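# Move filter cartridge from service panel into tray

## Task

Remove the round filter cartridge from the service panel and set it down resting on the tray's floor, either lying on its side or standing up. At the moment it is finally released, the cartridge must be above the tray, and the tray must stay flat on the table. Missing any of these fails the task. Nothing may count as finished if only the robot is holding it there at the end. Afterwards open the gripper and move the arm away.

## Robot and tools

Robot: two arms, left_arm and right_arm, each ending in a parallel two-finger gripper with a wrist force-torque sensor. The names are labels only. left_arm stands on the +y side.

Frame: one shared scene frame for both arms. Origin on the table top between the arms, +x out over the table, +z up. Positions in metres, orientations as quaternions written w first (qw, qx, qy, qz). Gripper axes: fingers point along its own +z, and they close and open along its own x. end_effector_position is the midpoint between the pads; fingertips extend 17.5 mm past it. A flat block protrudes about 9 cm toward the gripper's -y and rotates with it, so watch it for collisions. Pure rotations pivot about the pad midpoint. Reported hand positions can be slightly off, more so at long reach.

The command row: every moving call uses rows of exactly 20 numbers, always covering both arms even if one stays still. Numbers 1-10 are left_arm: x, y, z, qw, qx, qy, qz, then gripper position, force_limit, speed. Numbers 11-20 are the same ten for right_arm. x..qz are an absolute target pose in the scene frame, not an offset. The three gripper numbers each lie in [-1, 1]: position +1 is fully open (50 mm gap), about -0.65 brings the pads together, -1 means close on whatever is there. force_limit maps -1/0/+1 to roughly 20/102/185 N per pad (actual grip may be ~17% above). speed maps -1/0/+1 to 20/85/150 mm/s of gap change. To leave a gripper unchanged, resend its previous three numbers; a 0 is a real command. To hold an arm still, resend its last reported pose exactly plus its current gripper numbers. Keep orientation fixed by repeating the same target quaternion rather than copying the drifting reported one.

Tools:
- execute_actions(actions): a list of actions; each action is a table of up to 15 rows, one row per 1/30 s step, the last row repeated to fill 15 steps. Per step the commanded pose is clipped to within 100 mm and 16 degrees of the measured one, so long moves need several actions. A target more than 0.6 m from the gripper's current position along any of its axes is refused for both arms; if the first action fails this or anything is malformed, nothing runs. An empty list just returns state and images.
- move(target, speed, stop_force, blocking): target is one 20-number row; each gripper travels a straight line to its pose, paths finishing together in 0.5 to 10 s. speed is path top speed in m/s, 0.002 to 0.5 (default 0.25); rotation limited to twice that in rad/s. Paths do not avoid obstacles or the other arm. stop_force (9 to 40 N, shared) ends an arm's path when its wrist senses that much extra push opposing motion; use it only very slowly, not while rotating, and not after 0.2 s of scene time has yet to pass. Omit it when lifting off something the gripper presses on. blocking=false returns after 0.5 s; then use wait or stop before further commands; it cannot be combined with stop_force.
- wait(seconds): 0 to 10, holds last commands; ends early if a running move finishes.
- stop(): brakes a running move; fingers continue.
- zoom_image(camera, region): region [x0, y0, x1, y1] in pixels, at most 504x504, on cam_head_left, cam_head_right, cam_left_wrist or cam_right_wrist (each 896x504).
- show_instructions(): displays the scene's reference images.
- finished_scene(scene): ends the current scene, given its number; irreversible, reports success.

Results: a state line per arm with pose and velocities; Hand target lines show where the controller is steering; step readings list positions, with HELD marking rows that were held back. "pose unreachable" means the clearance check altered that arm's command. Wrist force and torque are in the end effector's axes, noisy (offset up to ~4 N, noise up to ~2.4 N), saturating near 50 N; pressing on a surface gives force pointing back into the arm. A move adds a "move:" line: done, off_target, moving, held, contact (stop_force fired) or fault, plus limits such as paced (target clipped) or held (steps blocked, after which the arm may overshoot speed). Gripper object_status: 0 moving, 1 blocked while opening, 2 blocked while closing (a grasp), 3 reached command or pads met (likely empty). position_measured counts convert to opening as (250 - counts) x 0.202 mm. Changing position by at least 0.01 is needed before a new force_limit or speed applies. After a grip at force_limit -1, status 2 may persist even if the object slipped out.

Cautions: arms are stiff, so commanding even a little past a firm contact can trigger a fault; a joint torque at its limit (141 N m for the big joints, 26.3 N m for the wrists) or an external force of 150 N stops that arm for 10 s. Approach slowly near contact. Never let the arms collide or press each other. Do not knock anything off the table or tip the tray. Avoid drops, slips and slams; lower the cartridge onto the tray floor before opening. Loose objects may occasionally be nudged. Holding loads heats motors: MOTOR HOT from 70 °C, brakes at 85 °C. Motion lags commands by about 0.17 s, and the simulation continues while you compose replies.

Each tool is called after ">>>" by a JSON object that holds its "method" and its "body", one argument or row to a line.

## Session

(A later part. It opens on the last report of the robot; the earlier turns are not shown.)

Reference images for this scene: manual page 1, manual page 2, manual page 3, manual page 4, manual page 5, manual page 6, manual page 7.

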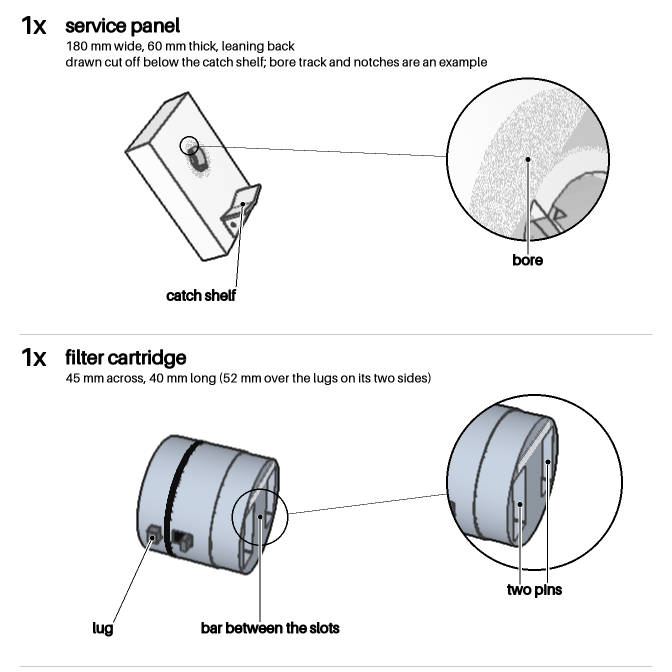

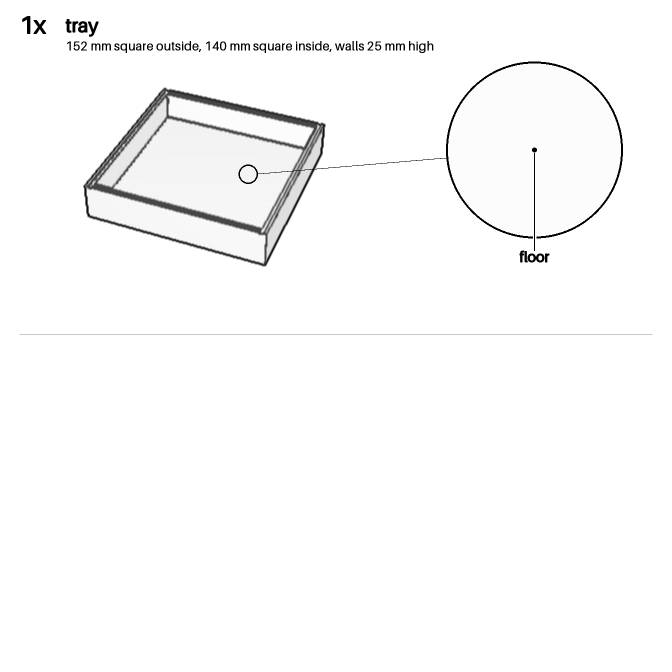

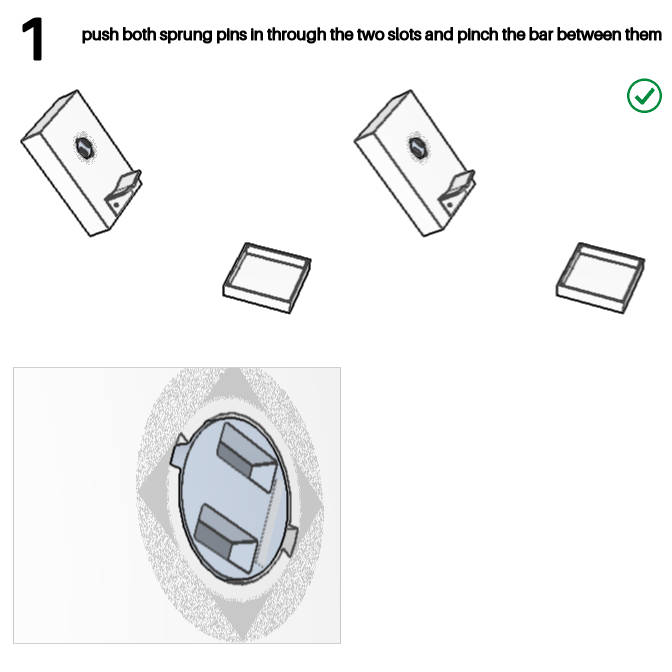

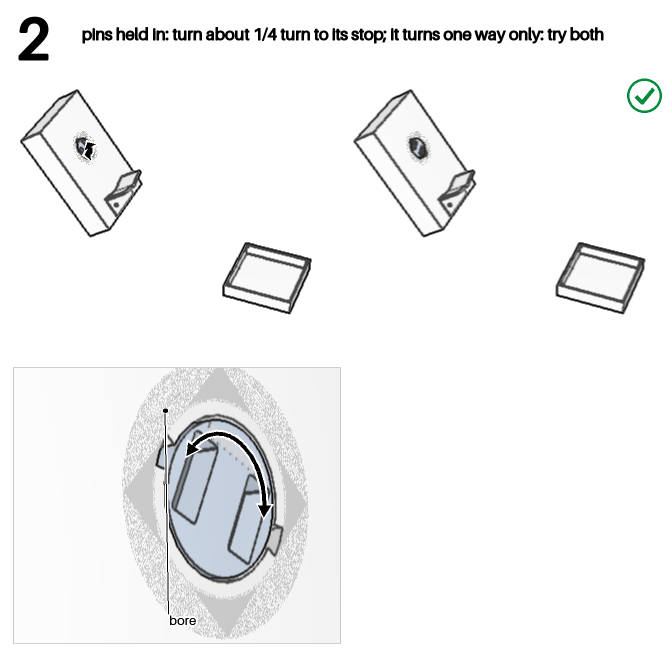

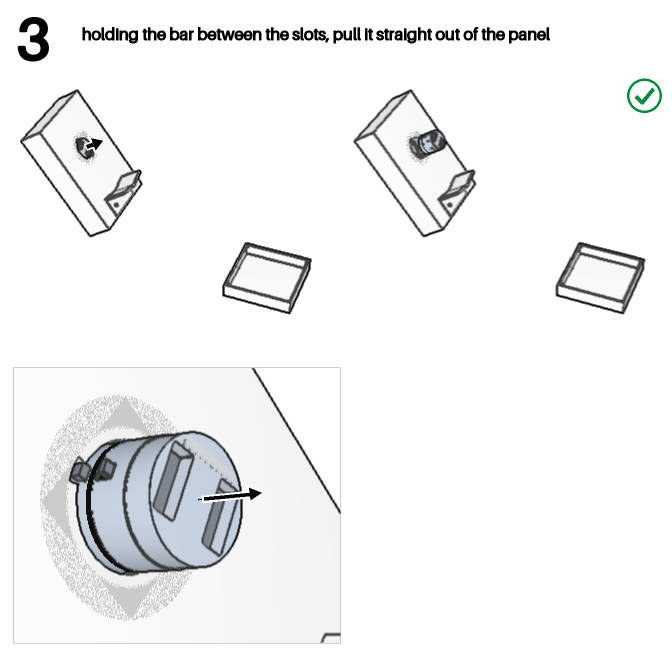

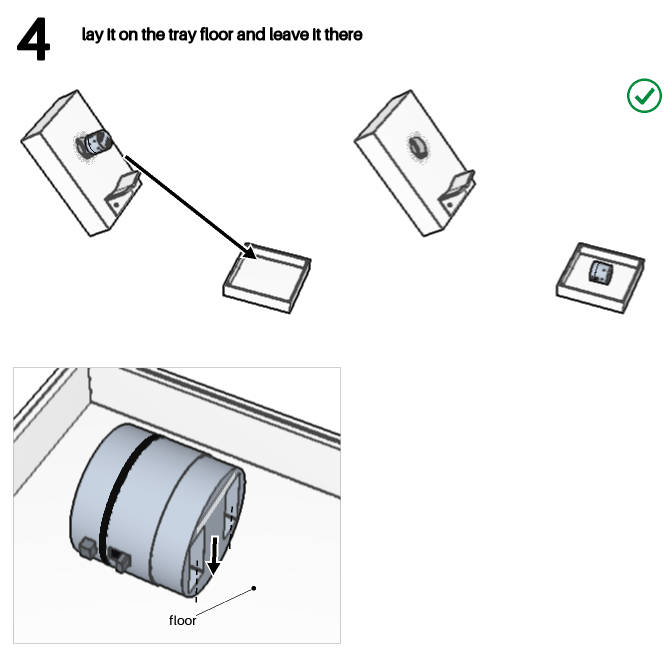

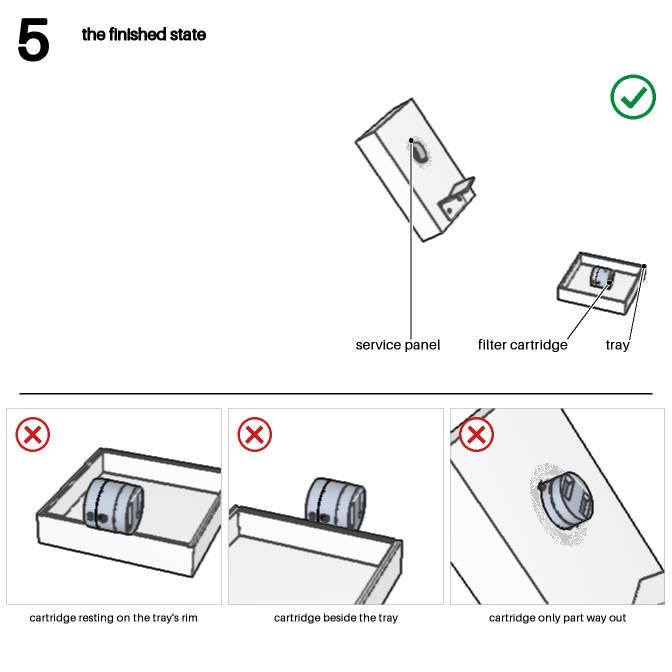

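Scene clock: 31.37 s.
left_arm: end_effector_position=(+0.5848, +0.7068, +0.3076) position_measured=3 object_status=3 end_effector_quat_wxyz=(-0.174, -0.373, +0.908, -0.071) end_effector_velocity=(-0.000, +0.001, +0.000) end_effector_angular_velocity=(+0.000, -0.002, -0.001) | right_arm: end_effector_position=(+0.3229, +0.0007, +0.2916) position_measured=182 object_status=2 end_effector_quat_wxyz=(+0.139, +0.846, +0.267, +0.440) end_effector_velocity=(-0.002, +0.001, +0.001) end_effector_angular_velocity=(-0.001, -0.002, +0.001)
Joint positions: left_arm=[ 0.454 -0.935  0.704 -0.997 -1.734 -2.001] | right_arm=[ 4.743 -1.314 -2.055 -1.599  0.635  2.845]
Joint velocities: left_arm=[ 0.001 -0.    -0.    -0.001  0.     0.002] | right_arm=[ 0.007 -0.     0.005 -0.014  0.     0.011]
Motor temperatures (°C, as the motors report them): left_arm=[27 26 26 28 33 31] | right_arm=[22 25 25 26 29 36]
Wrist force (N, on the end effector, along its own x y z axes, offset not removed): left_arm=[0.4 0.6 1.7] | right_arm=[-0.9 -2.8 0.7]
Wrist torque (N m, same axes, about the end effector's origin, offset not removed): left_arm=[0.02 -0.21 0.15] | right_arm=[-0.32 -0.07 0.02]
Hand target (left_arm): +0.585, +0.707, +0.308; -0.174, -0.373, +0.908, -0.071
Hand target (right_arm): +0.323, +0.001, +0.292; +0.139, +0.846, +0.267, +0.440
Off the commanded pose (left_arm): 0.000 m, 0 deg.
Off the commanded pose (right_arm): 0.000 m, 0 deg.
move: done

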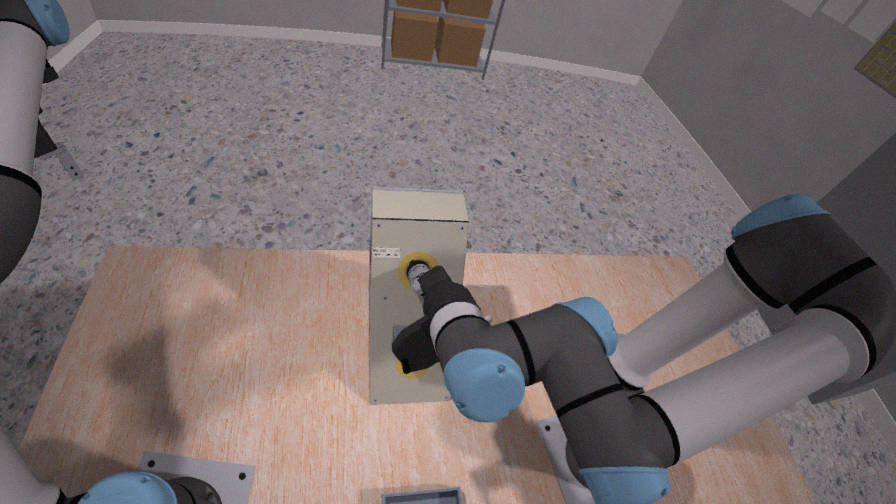

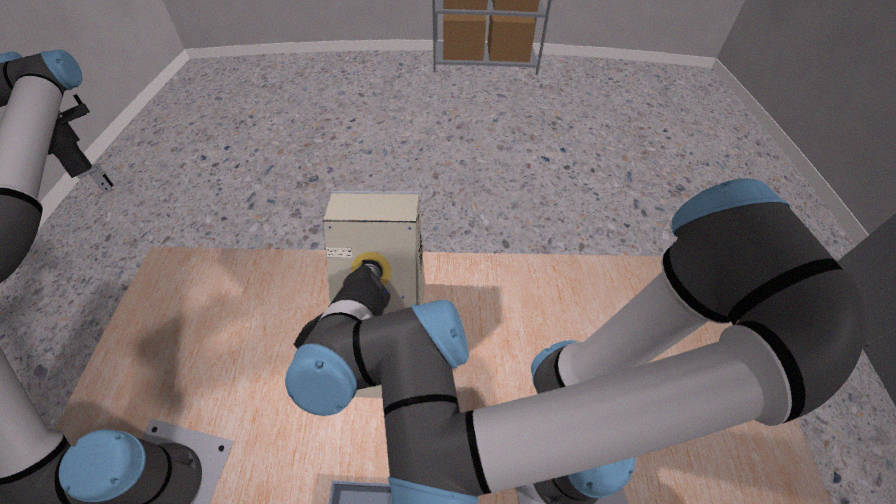

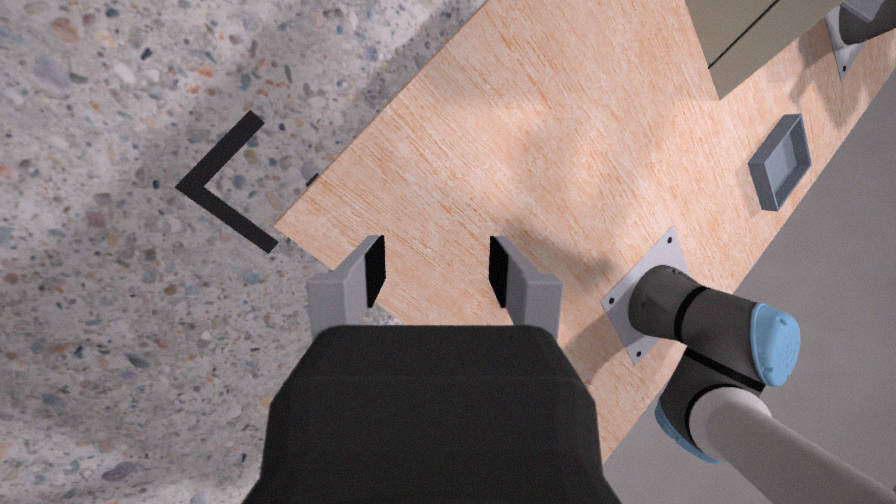

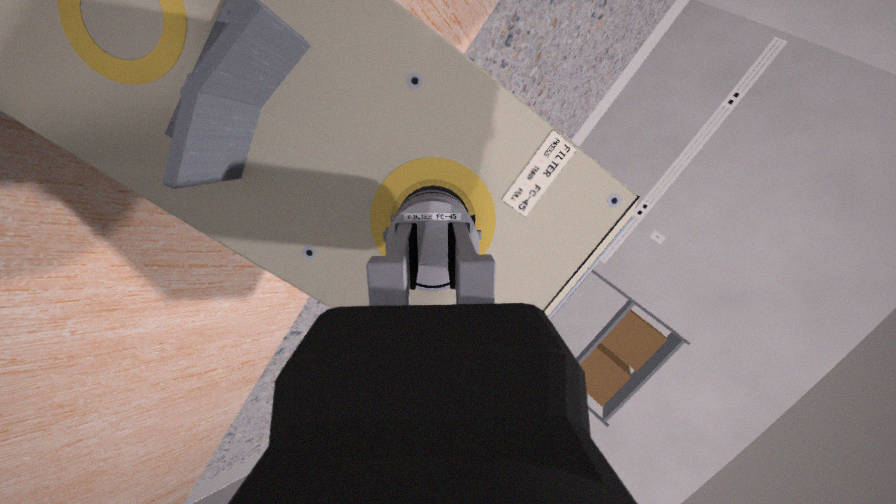

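>>> {"method": "move", "body": {
  "target": [0.5848,0.7068,0.3076,-0.174,-0.373,0.908,-0.071,1,0,0,-0.052,-0.003,0.13,0,0.9537,0.3007,0,-1,-0.5,-0.5],
  "speed": 0.2
}}

>>> {"method": "move", "body": {
  "target": [0.5848,0.7068,0.3076,-0.174,-0.373,0.908,-0.071,1,0,0,-0.052,-0.003,0.064,0,0.9537,0.3007,0,-1,-0.5,-0.5],
  "speed": 0.08
}}

>>> {"method": "move", "body": {
  "target": [0.5848,0.7068,0.3076,-0.174,-0.373,0.908,-0.071,1,0,0,-0.052,-0.003,0.04,0,0.9537,0.3007,0,-1,-0.5,-0.5],
  "speed": 0.005,
  "stop_force": 9
}}

Scene clock: 35.13 s.
left_arm: end_effector_position=(+0.5848, +0.7068, +0.3076) position_measured=3 object_status=3 end_effector_quat_wxyz=(-0.174, -0.373, +0.908, -0.071) end_effector_velocity=(-0.000, -0.000, +0.000) end_effector_angular_velocity=(+0.000, +0.001, +0.001) | right_arm: end_effector_position=(-0.0519, -0.0027, +0.1304) position_measured=182 object_status=2 end_effector_quat_wxyz=(+0.000, +0.954, +0.301, +0.000) end_effector_velocity=(-0.002, +0.000, -0.001) end_effector_angular_velocity=(+0.001, +0.006, -0.001)
Joint positions: left_arm=[ 0.454 -0.935  0.704 -0.997 -1.734 -2.001] | right_arm=[ 5.114 -1.384 -2.226 -1.103  1.571  3.086]
Joint velocities: left_arm=[-0.    -0.    -0.     0.001 -0.    -0.001] | right_arm=[ 0.001 -0.002 -0.002  0.009  0.005  0.001]
Motor temperatures (°C, as the motors report them): left_arm=[27 26 26 28 33 31] | right_arm=[22 25 25 26 29 36]
Wrist force (N, on the end effector, along its own x y z axes, offset not removed): left_arm=[1.3 -0.8 1.2] | right_arm=[0.5 -1.3 2.0]
Wrist torque (N m, same axes, about the end effector's origin, offset not removed): left_arm=[-0.24 -0.44 0.02] | right_arm=[-0.22 -0.14 -0.01]
Hand target (left_arm): +0.585, +0.707, +0.308; -0.174, -0.373, +0.908, -0.071
Hand target (right_arm): -0.052, -0.003, +0.130; +0.000, +0.954, +0.301, -0.000
Off the commanded pose (left_arm): 0.000 m, 0 deg.
Off the commanded pose (right_arm): 0.001 m, 0 deg.
move: done

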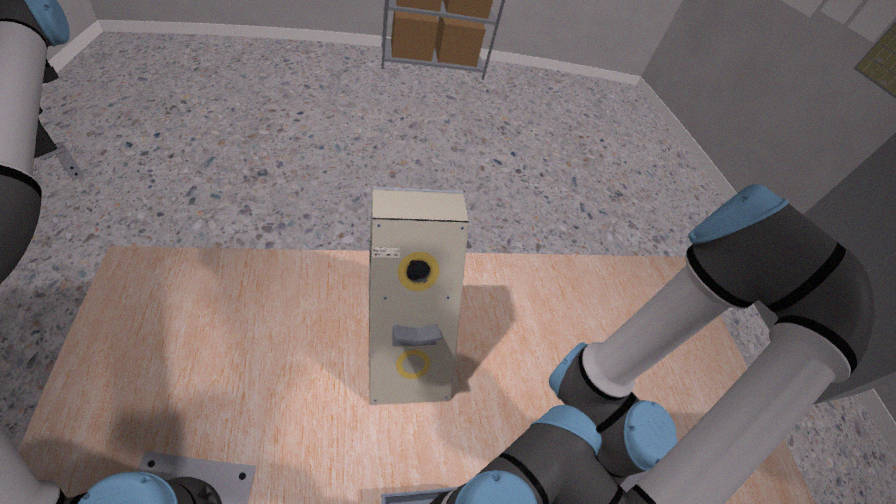

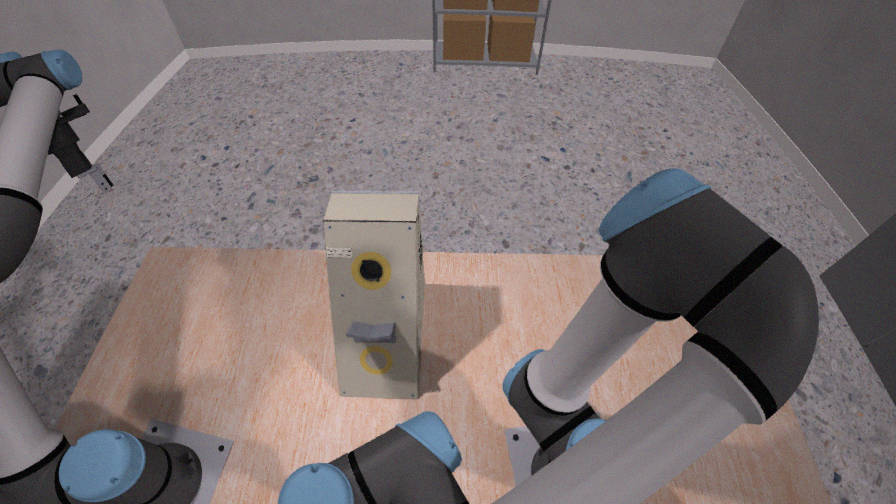

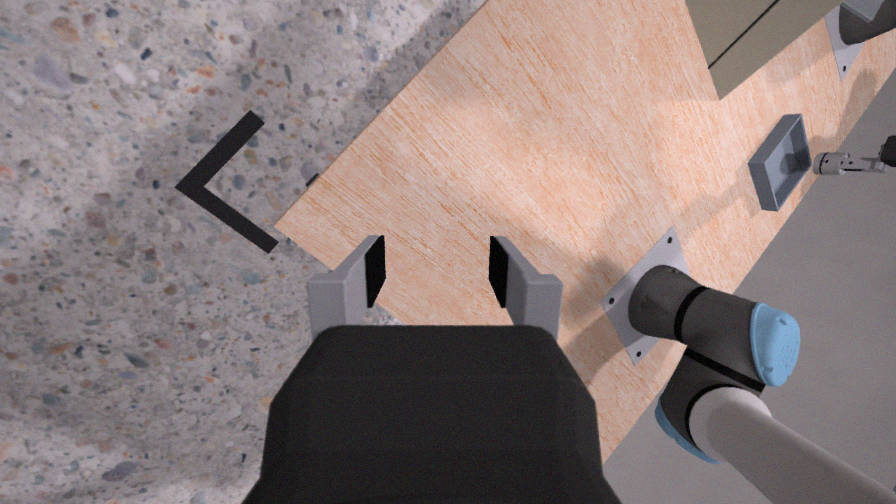

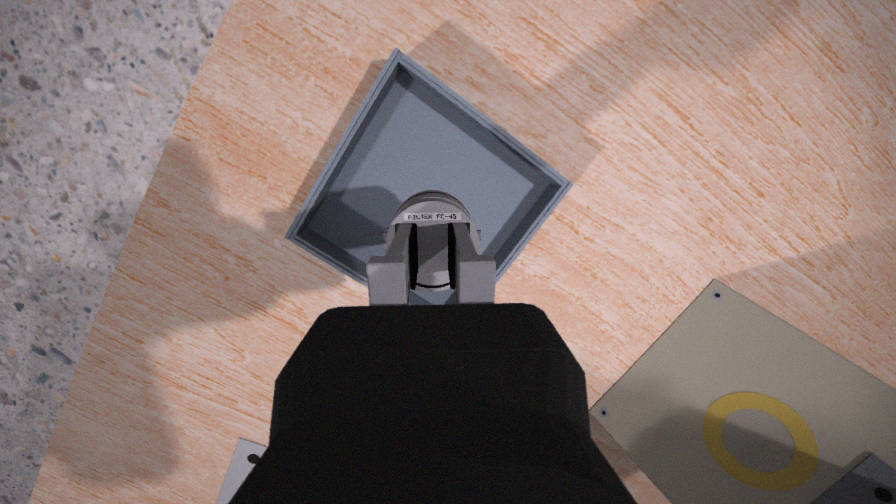

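Scene clock: 36.47 s.
left_arm: end_effector_position=(+0.5848, +0.7068, +0.3076) position_measured=3 object_status=3 end_effector_quat_wxyz=(-0.174, -0.373, +0.908, -0.071) end_effector_velocity=(+0.000, -0.001, -0.000) end_effector_angular_velocity=(-0.000, +0.000, -0.002) | right_arm: end_effector_position=(-0.0521, -0.0030, +0.0643) position_measured=182 object_status=2 end_effector_quat_wxyz=(+0.000, +0.954, +0.301, +0.000) end_effector_velocity=(+0.001, +0.000, -0.003) end_effector_angular_velocity=(+0.002, -0.000, +0.000)
Joint positions: left_arm=[ 0.454 -0.935  0.704 -0.997 -1.734 -2.001] | right_arm=[ 5.115 -1.496 -2.335 -0.882  1.571  3.087]
Joint velocities: left_arm=[-0.001  0.     0.    -0.     0.     0.   ] | right_arm=[-0.001 -0.005 -0.004  0.011 -0.001 -0.001]
Motor temperatures (°C, as the motors report them): left_arm=[27 26 26 28 33 31] | right_arm=[22 25 25 26 29 36]
Wrist force (N, on the end effector, along its own x y z axes, offset not removed): left_arm=[-0.1 0.9 1.4] | right_arm=[-0.2 -1.3 3.5]
Wrist torque (N m, same axes, about the end effector's origin, offset not removed): left_arm=[-0.01 -0.07 0.26] | right_arm=[-0.20 -0.17 0.03]
Hand target (left_arm): +0.585, +0.707, +0.308; -0.174, -0.373, +0.908, -0.071
Hand target (right_arm): -0.052, -0.003, +0.064; +0.000, +0.954, +0.301, +0.000
Off the commanded pose (left_arm): 0.000 m, 0 deg.
Off the commanded pose (right_arm): 0.000 m, 0 deg.
move: done

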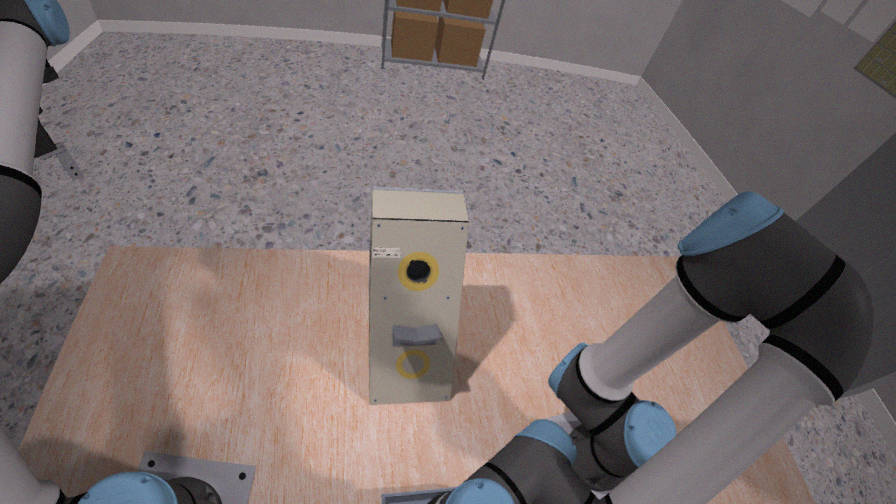

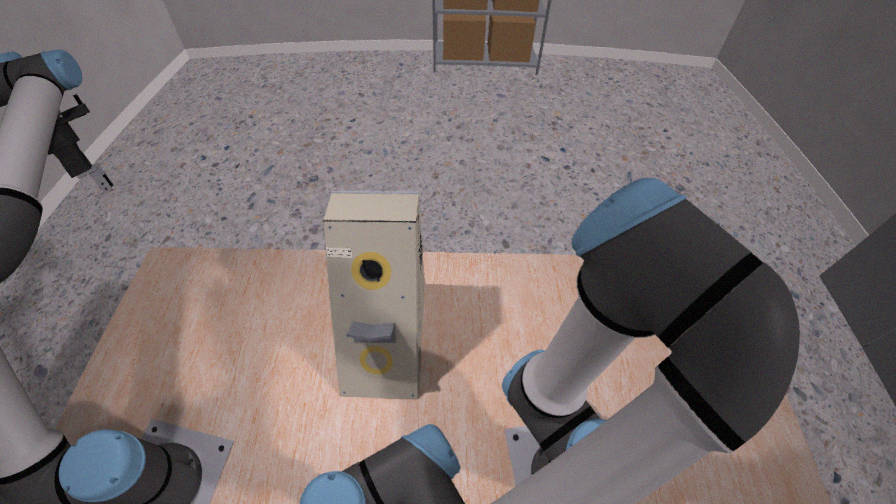

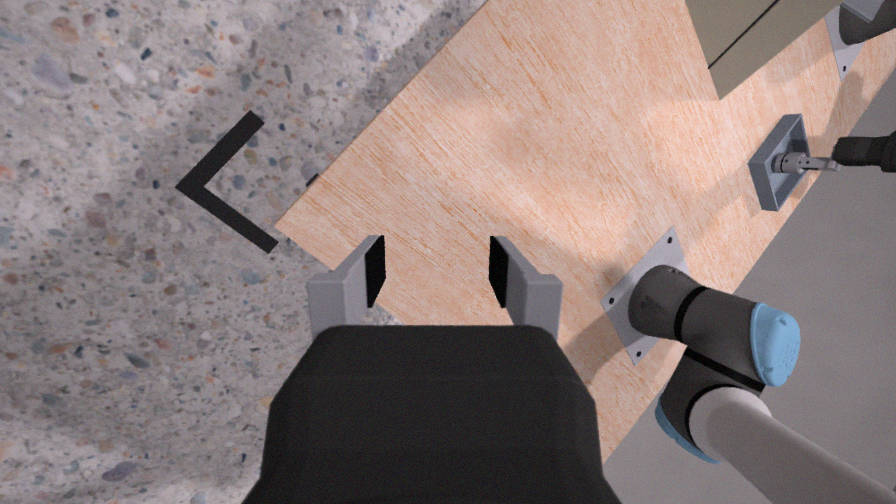

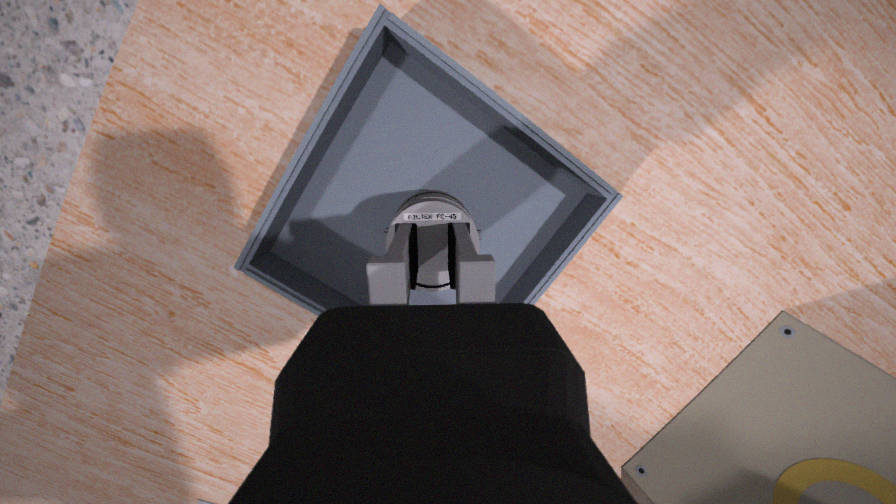

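Scene clock: 38.73 s.
left_arm: end_effector_position=(+0.5848, +0.7068, +0.3076) position_measured=3 object_status=3 end_effector_quat_wxyz=(-0.174, -0.373, +0.908, -0.071) end_effector_velocity=(+0.000, -0.000, -0.000) end_effector_angular_velocity=(+0.000, -0.000, -0.001) | right_arm: end_effector_position=(-0.0520, -0.0031, +0.0549) position_measured=182 object_status=2 end_effector_quat_wxyz=(+0.000, +0.954, +0.301, +0.000) end_effector_velocity=(+0.001, -0.001, +0.001) end_effector_angular_velocity=(-0.000, -0.002, +0.001)
Joint positions: left_arm=[ 0.454 -0.935  0.704 -0.997 -1.734 -2.001] | right_arm=[ 5.115 -1.516 -2.349 -0.848  1.571  3.087]
Joint velocities: left_arm=[-0.001  0.     0.    -0.001 -0.    -0.   ] | right_arm=[ 0.001  0.006 -0.    -0.007 -0.001 -0.   ]
Motor temperatures (°C, as the motors report them): left_arm=[27 26 26 28 33 31] | right_arm=[22 25 25 26 29 36]
Wrist force (N, on the end effector, along its own x y z axes, offset not removed): left_arm=[-0.9 -1.8 0.4] | right_arm=[-3.3 2.0 -21.2]
Wrist torque (N m, same axes, about the end effector's origin, offset not removed): left_arm=[-0.41 -0.14 0.13] | right_arm=[0.17 0.11 -0.09]
Hand target (left_arm): +0.585, +0.707, +0.308; -0.174, -0.373, +0.908, -0.071
Hand target (right_arm): -0.052, -0.003, +0.055; +0.000, +0.954, +0.301, +0.000
Off the commanded pose (left_arm): 0.000 m, 0 deg.
Off the commanded pose (right_arm): 0.015 m, 0 deg.
move: contact (right_arm)

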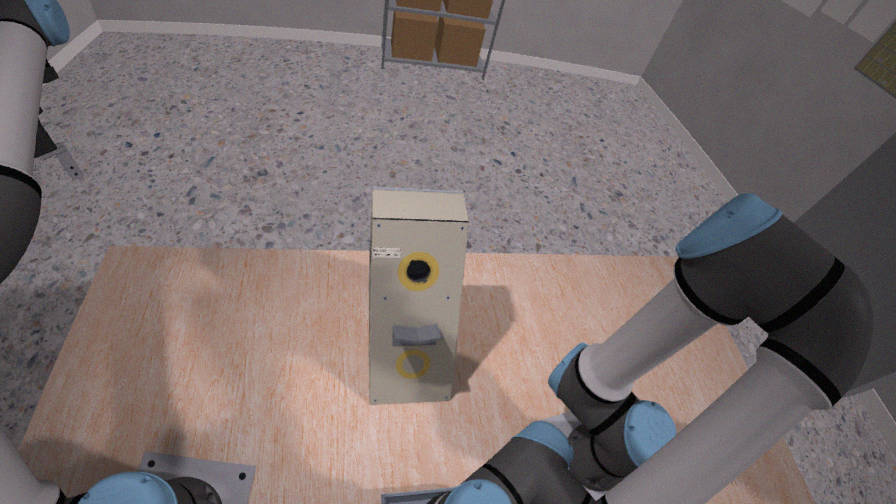

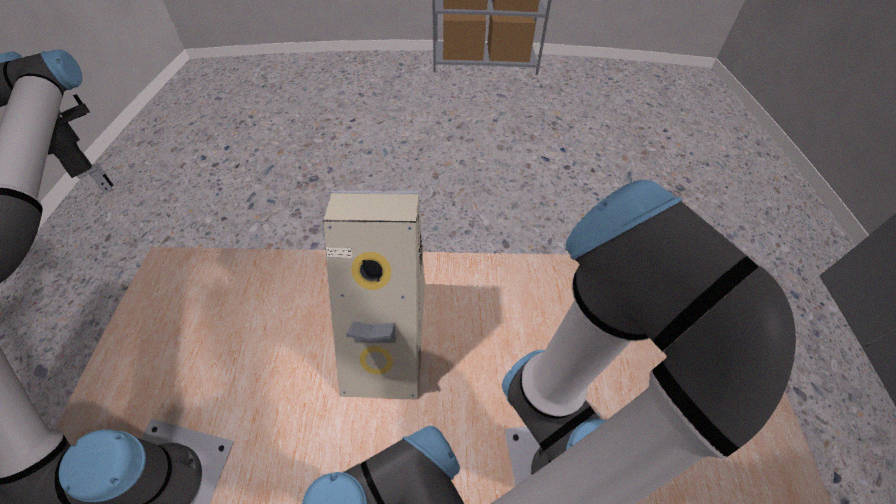

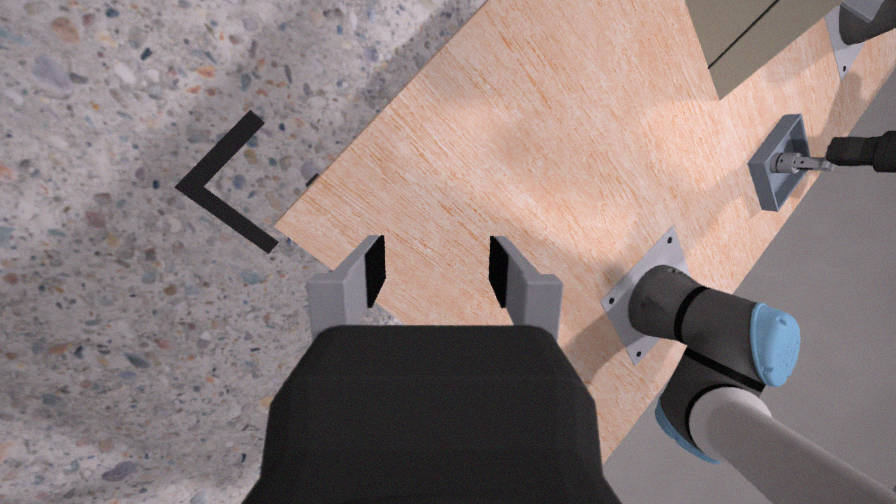

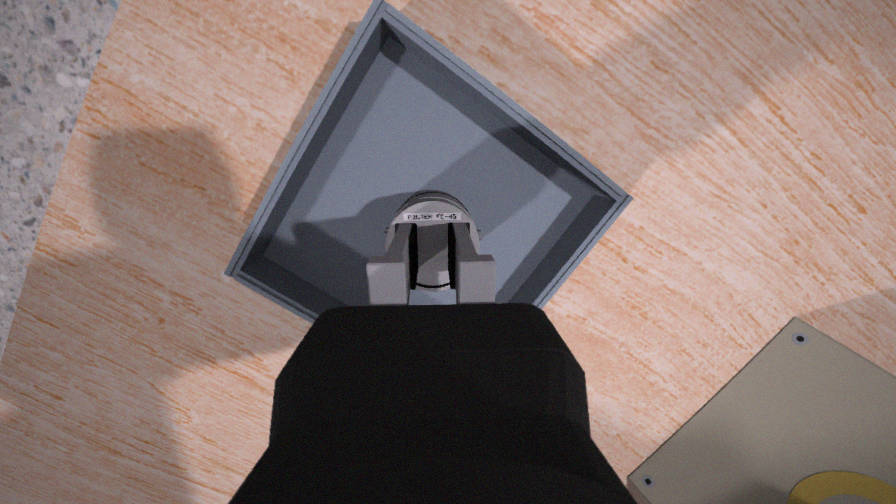

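>>> {"method": "move", "body": {
  "target": [0.5848,0.7068,0.3076,-0.174,-0.373,0.908,-0.071,1,0,0,-0.052,-0.003,0.0555,0,0.9537,0.3007,0,-0.11,-0.5,-0.5],
  "speed": 0.005
}}

>>> {"method": "move", "body": {
  "target": [0.5848,0.7068,0.3076,-0.174,-0.373,0.908,-0.071,1,0,0,-0.052,-0.003,0.15,0,0.9537,0.3007,0,-0.11,-0.5,-0.5],
  "speed": 0.06
}}

Scene clock: 39.93 s.
left_arm: end_effector_position=(+0.5848, +0.7068, +0.3076) position_measured=3 object_status=3 end_effector_quat_wxyz=(-0.174, -0.373, +0.908, -0.071) end_effector_velocity=(+0.000, -0.001, +0.001) end_effector_angular_velocity=(+0.000, -0.001, -0.003) | right_arm: end_effector_position=(-0.0520, -0.0030, +0.0555) position_measured=169 object_status=3 end_effector_quat_wxyz=(+0.000, +0.954, +0.301, +0.000) end_effector_velocity=(+0.001, +0.000, +0.000) end_effector_angular_velocity=(+0.002, -0.001, -0.000)
Joint positions: left_arm=[ 0.454 -0.935  0.704 -0.997 -1.734 -2.001] | right_arm=[ 5.115 -1.514 -2.348 -0.85   1.571  3.087]
Joint velocities: left_arm=[-0.002 -0.001 -0.    -0.    -0.     0.001] | right_arm=[-0.     0.002 -0.001 -0.    -0.002 -0.   ]
Motor temperatures (°C, as the motors report them): left_arm=[27 26 26 28 33 31] | right_arm=[22 25 25 26 29 36]
Wrist force (N, on the end effector, along its own x y z axes, offset not removed): left_arm=[-4.5 0.0 -0.5] | right_arm=[-0.5 -0.6 -6.9]
Wrist torque (N m, same axes, about the end effector's origin, offset not removed): left_arm=[-0.06 0.61 0.13] | right_arm=[-0.11 -0.19 -0.04]
Hand target (left_arm): +0.585, +0.707, +0.308; -0.174, -0.373, +0.908, -0.071
Hand target (right_arm): -0.052, -0.003, +0.056; -0.000, +0.954, +0.301, +0.000
Off the commanded pose (left_arm): 0.000 m, 0 deg.
Off the commanded pose (right_arm): 0.000 m, 0 deg.
move: done

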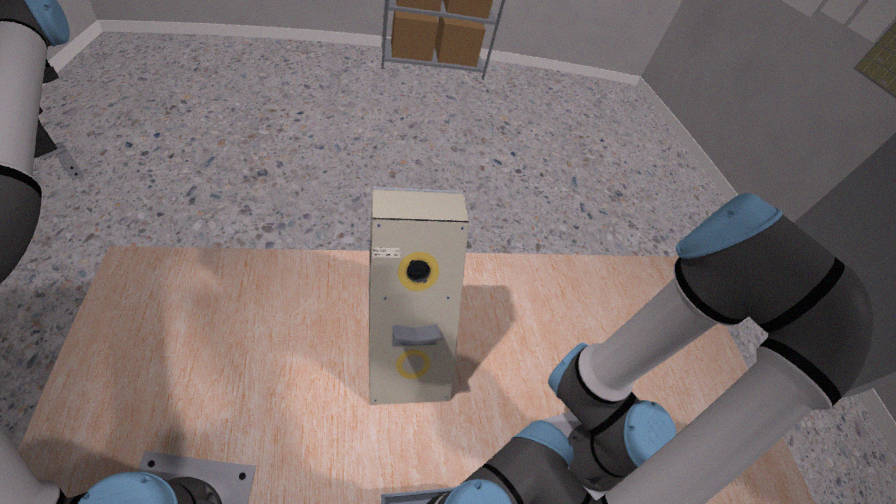

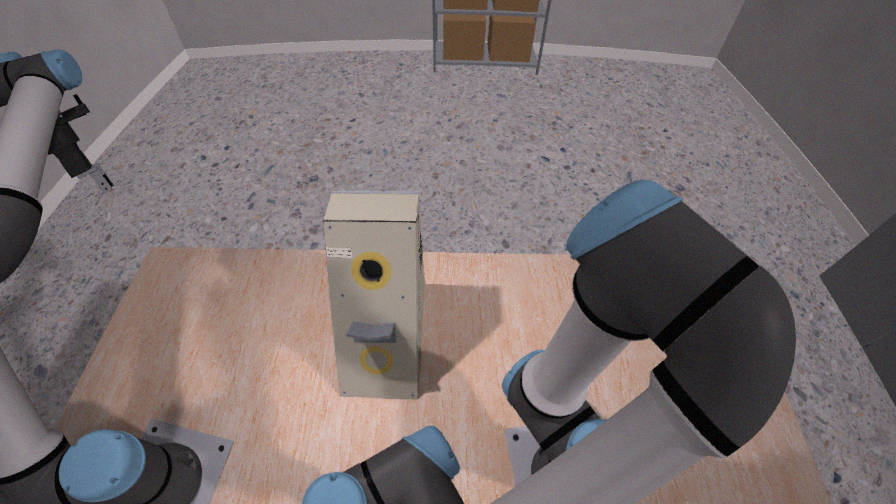

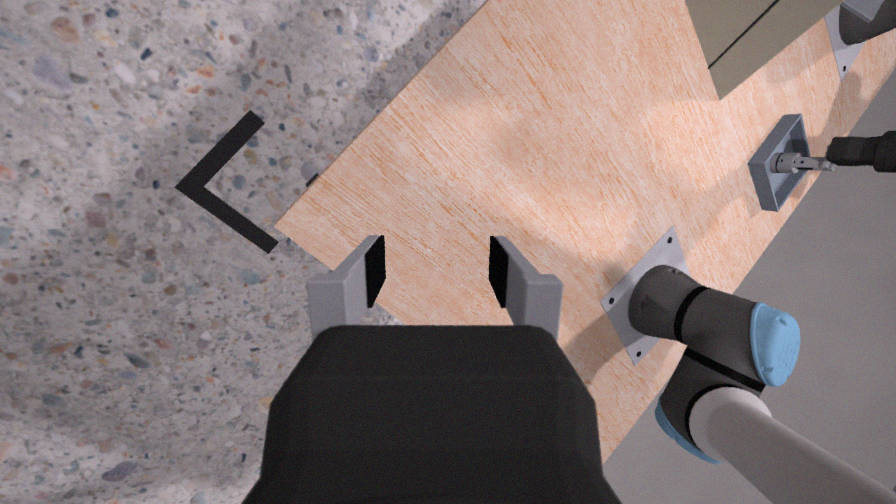

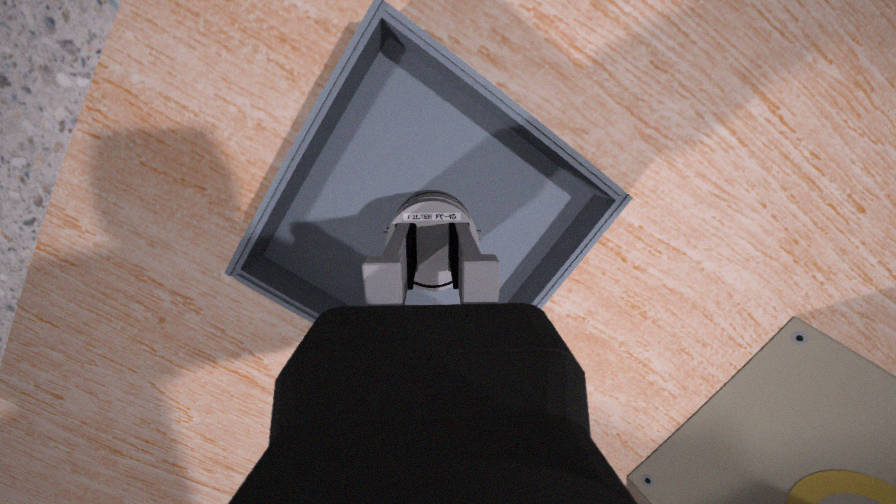

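Scene clock: 41.97 s.
left_arm: end_effector_position=(+0.5848, +0.7068, +0.3076) position_measured=3 object_status=3 end_effector_quat_wxyz=(-0.174, -0.373, +0.908, -0.071) end_effector_velocity=(-0.000, +0.001, -0.000) end_effector_angular_velocity=(+0.000, +0.001, +0.002) | right_arm: end_effector_position=(-0.0519, -0.0031, +0.1497) position_measured=169 object_status=3 end_effector_quat_wxyz=(-0.000, +0.954, +0.301, -0.000) end_effector_velocity=(-0.000, -0.000, +0.002) end_effector_angular_velocity=(+0.000, -0.002, +0.002)
Joint positions: left_arm=[ 0.454 -0.935  0.704 -0.997 -1.734 -2.001] | right_arm=[ 5.114 -1.359 -2.191 -1.162  1.571  3.087]
Joint velocities: left_arm=[ 0.001  0.001  0.    -0.     0.    -0.001] | right_arm=[ 0.002  0.003  0.005 -0.009 -0.002  0.   ]
Motor temperatures (°C, as the motors report them): left_arm=[27 26 26 28 33 31] | right_arm=[22 25 25 26 29 36]
Wrist force (N, on the end effector, along its own x y z axes, offset not removed): left_arm=[0.7 -3.2 1.0] | right_arm=[0.0 1.7 1.0]
Wrist torque (N m, same axes, about the end effector's origin, offset not removed): left_arm=[-0.61 -0.28 -0.04] | right_arm=[0.34 -0.07 0.04]
Hand target (left_arm): +0.585, +0.707, +0.308; -0.174, -0.373, +0.908, -0.071
Hand target (right_arm): -0.052, -0.003, +0.150; -0.000, +0.954, +0.301, -0.000
Off the commanded pose (left_arm): 0.000 m, 0 deg.
Off the commanded pose (right_arm): 0.000 m, 0 deg.
move: done

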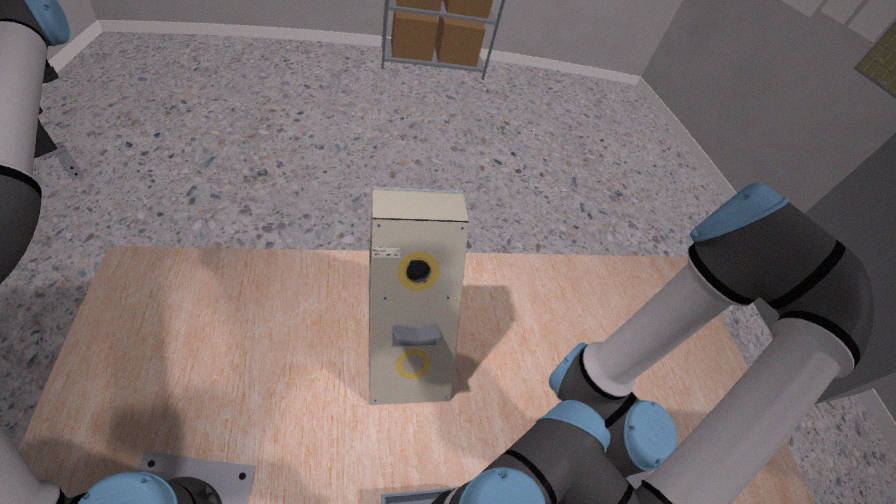

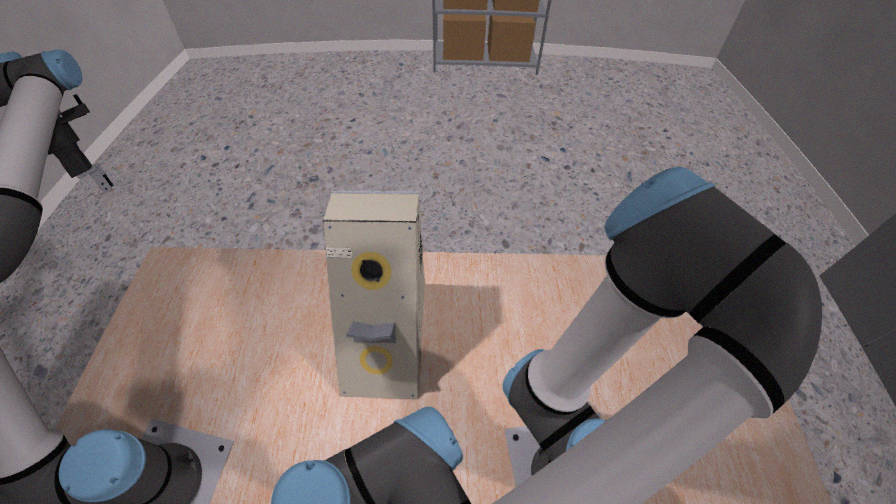

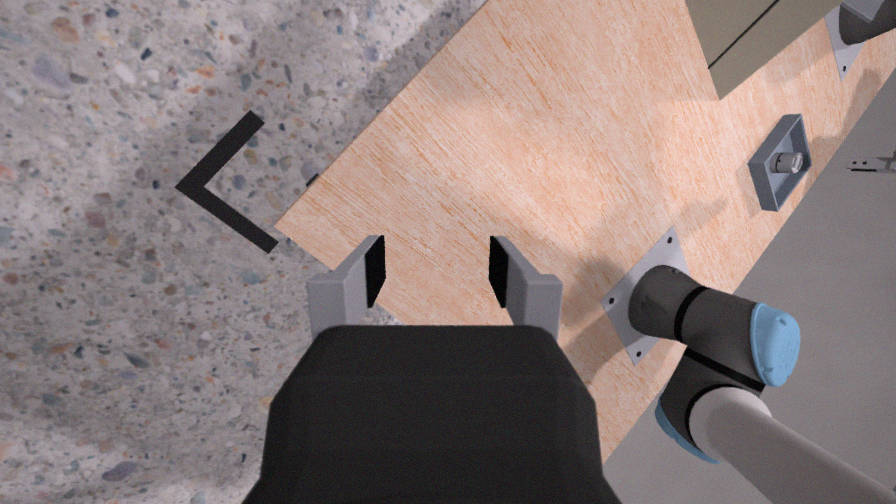

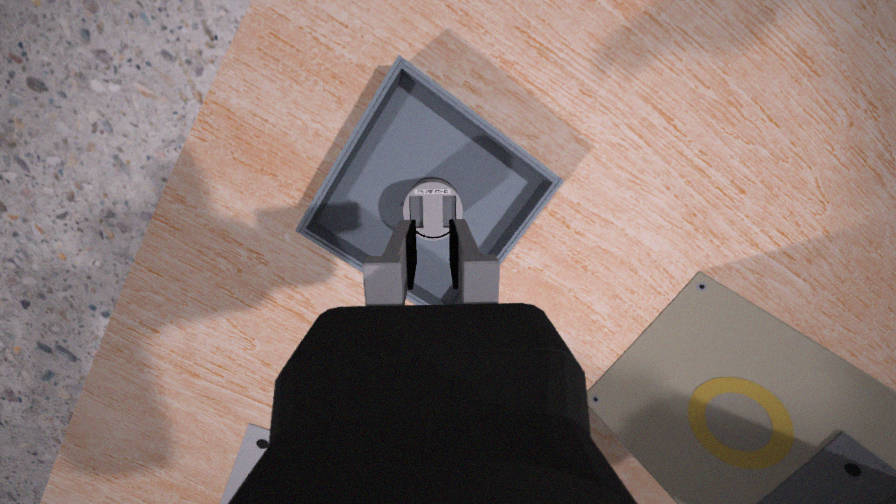

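>>> {"method": "finished_scene", "body": {
  "scene": 2
}}

The scene is finished: the task was done.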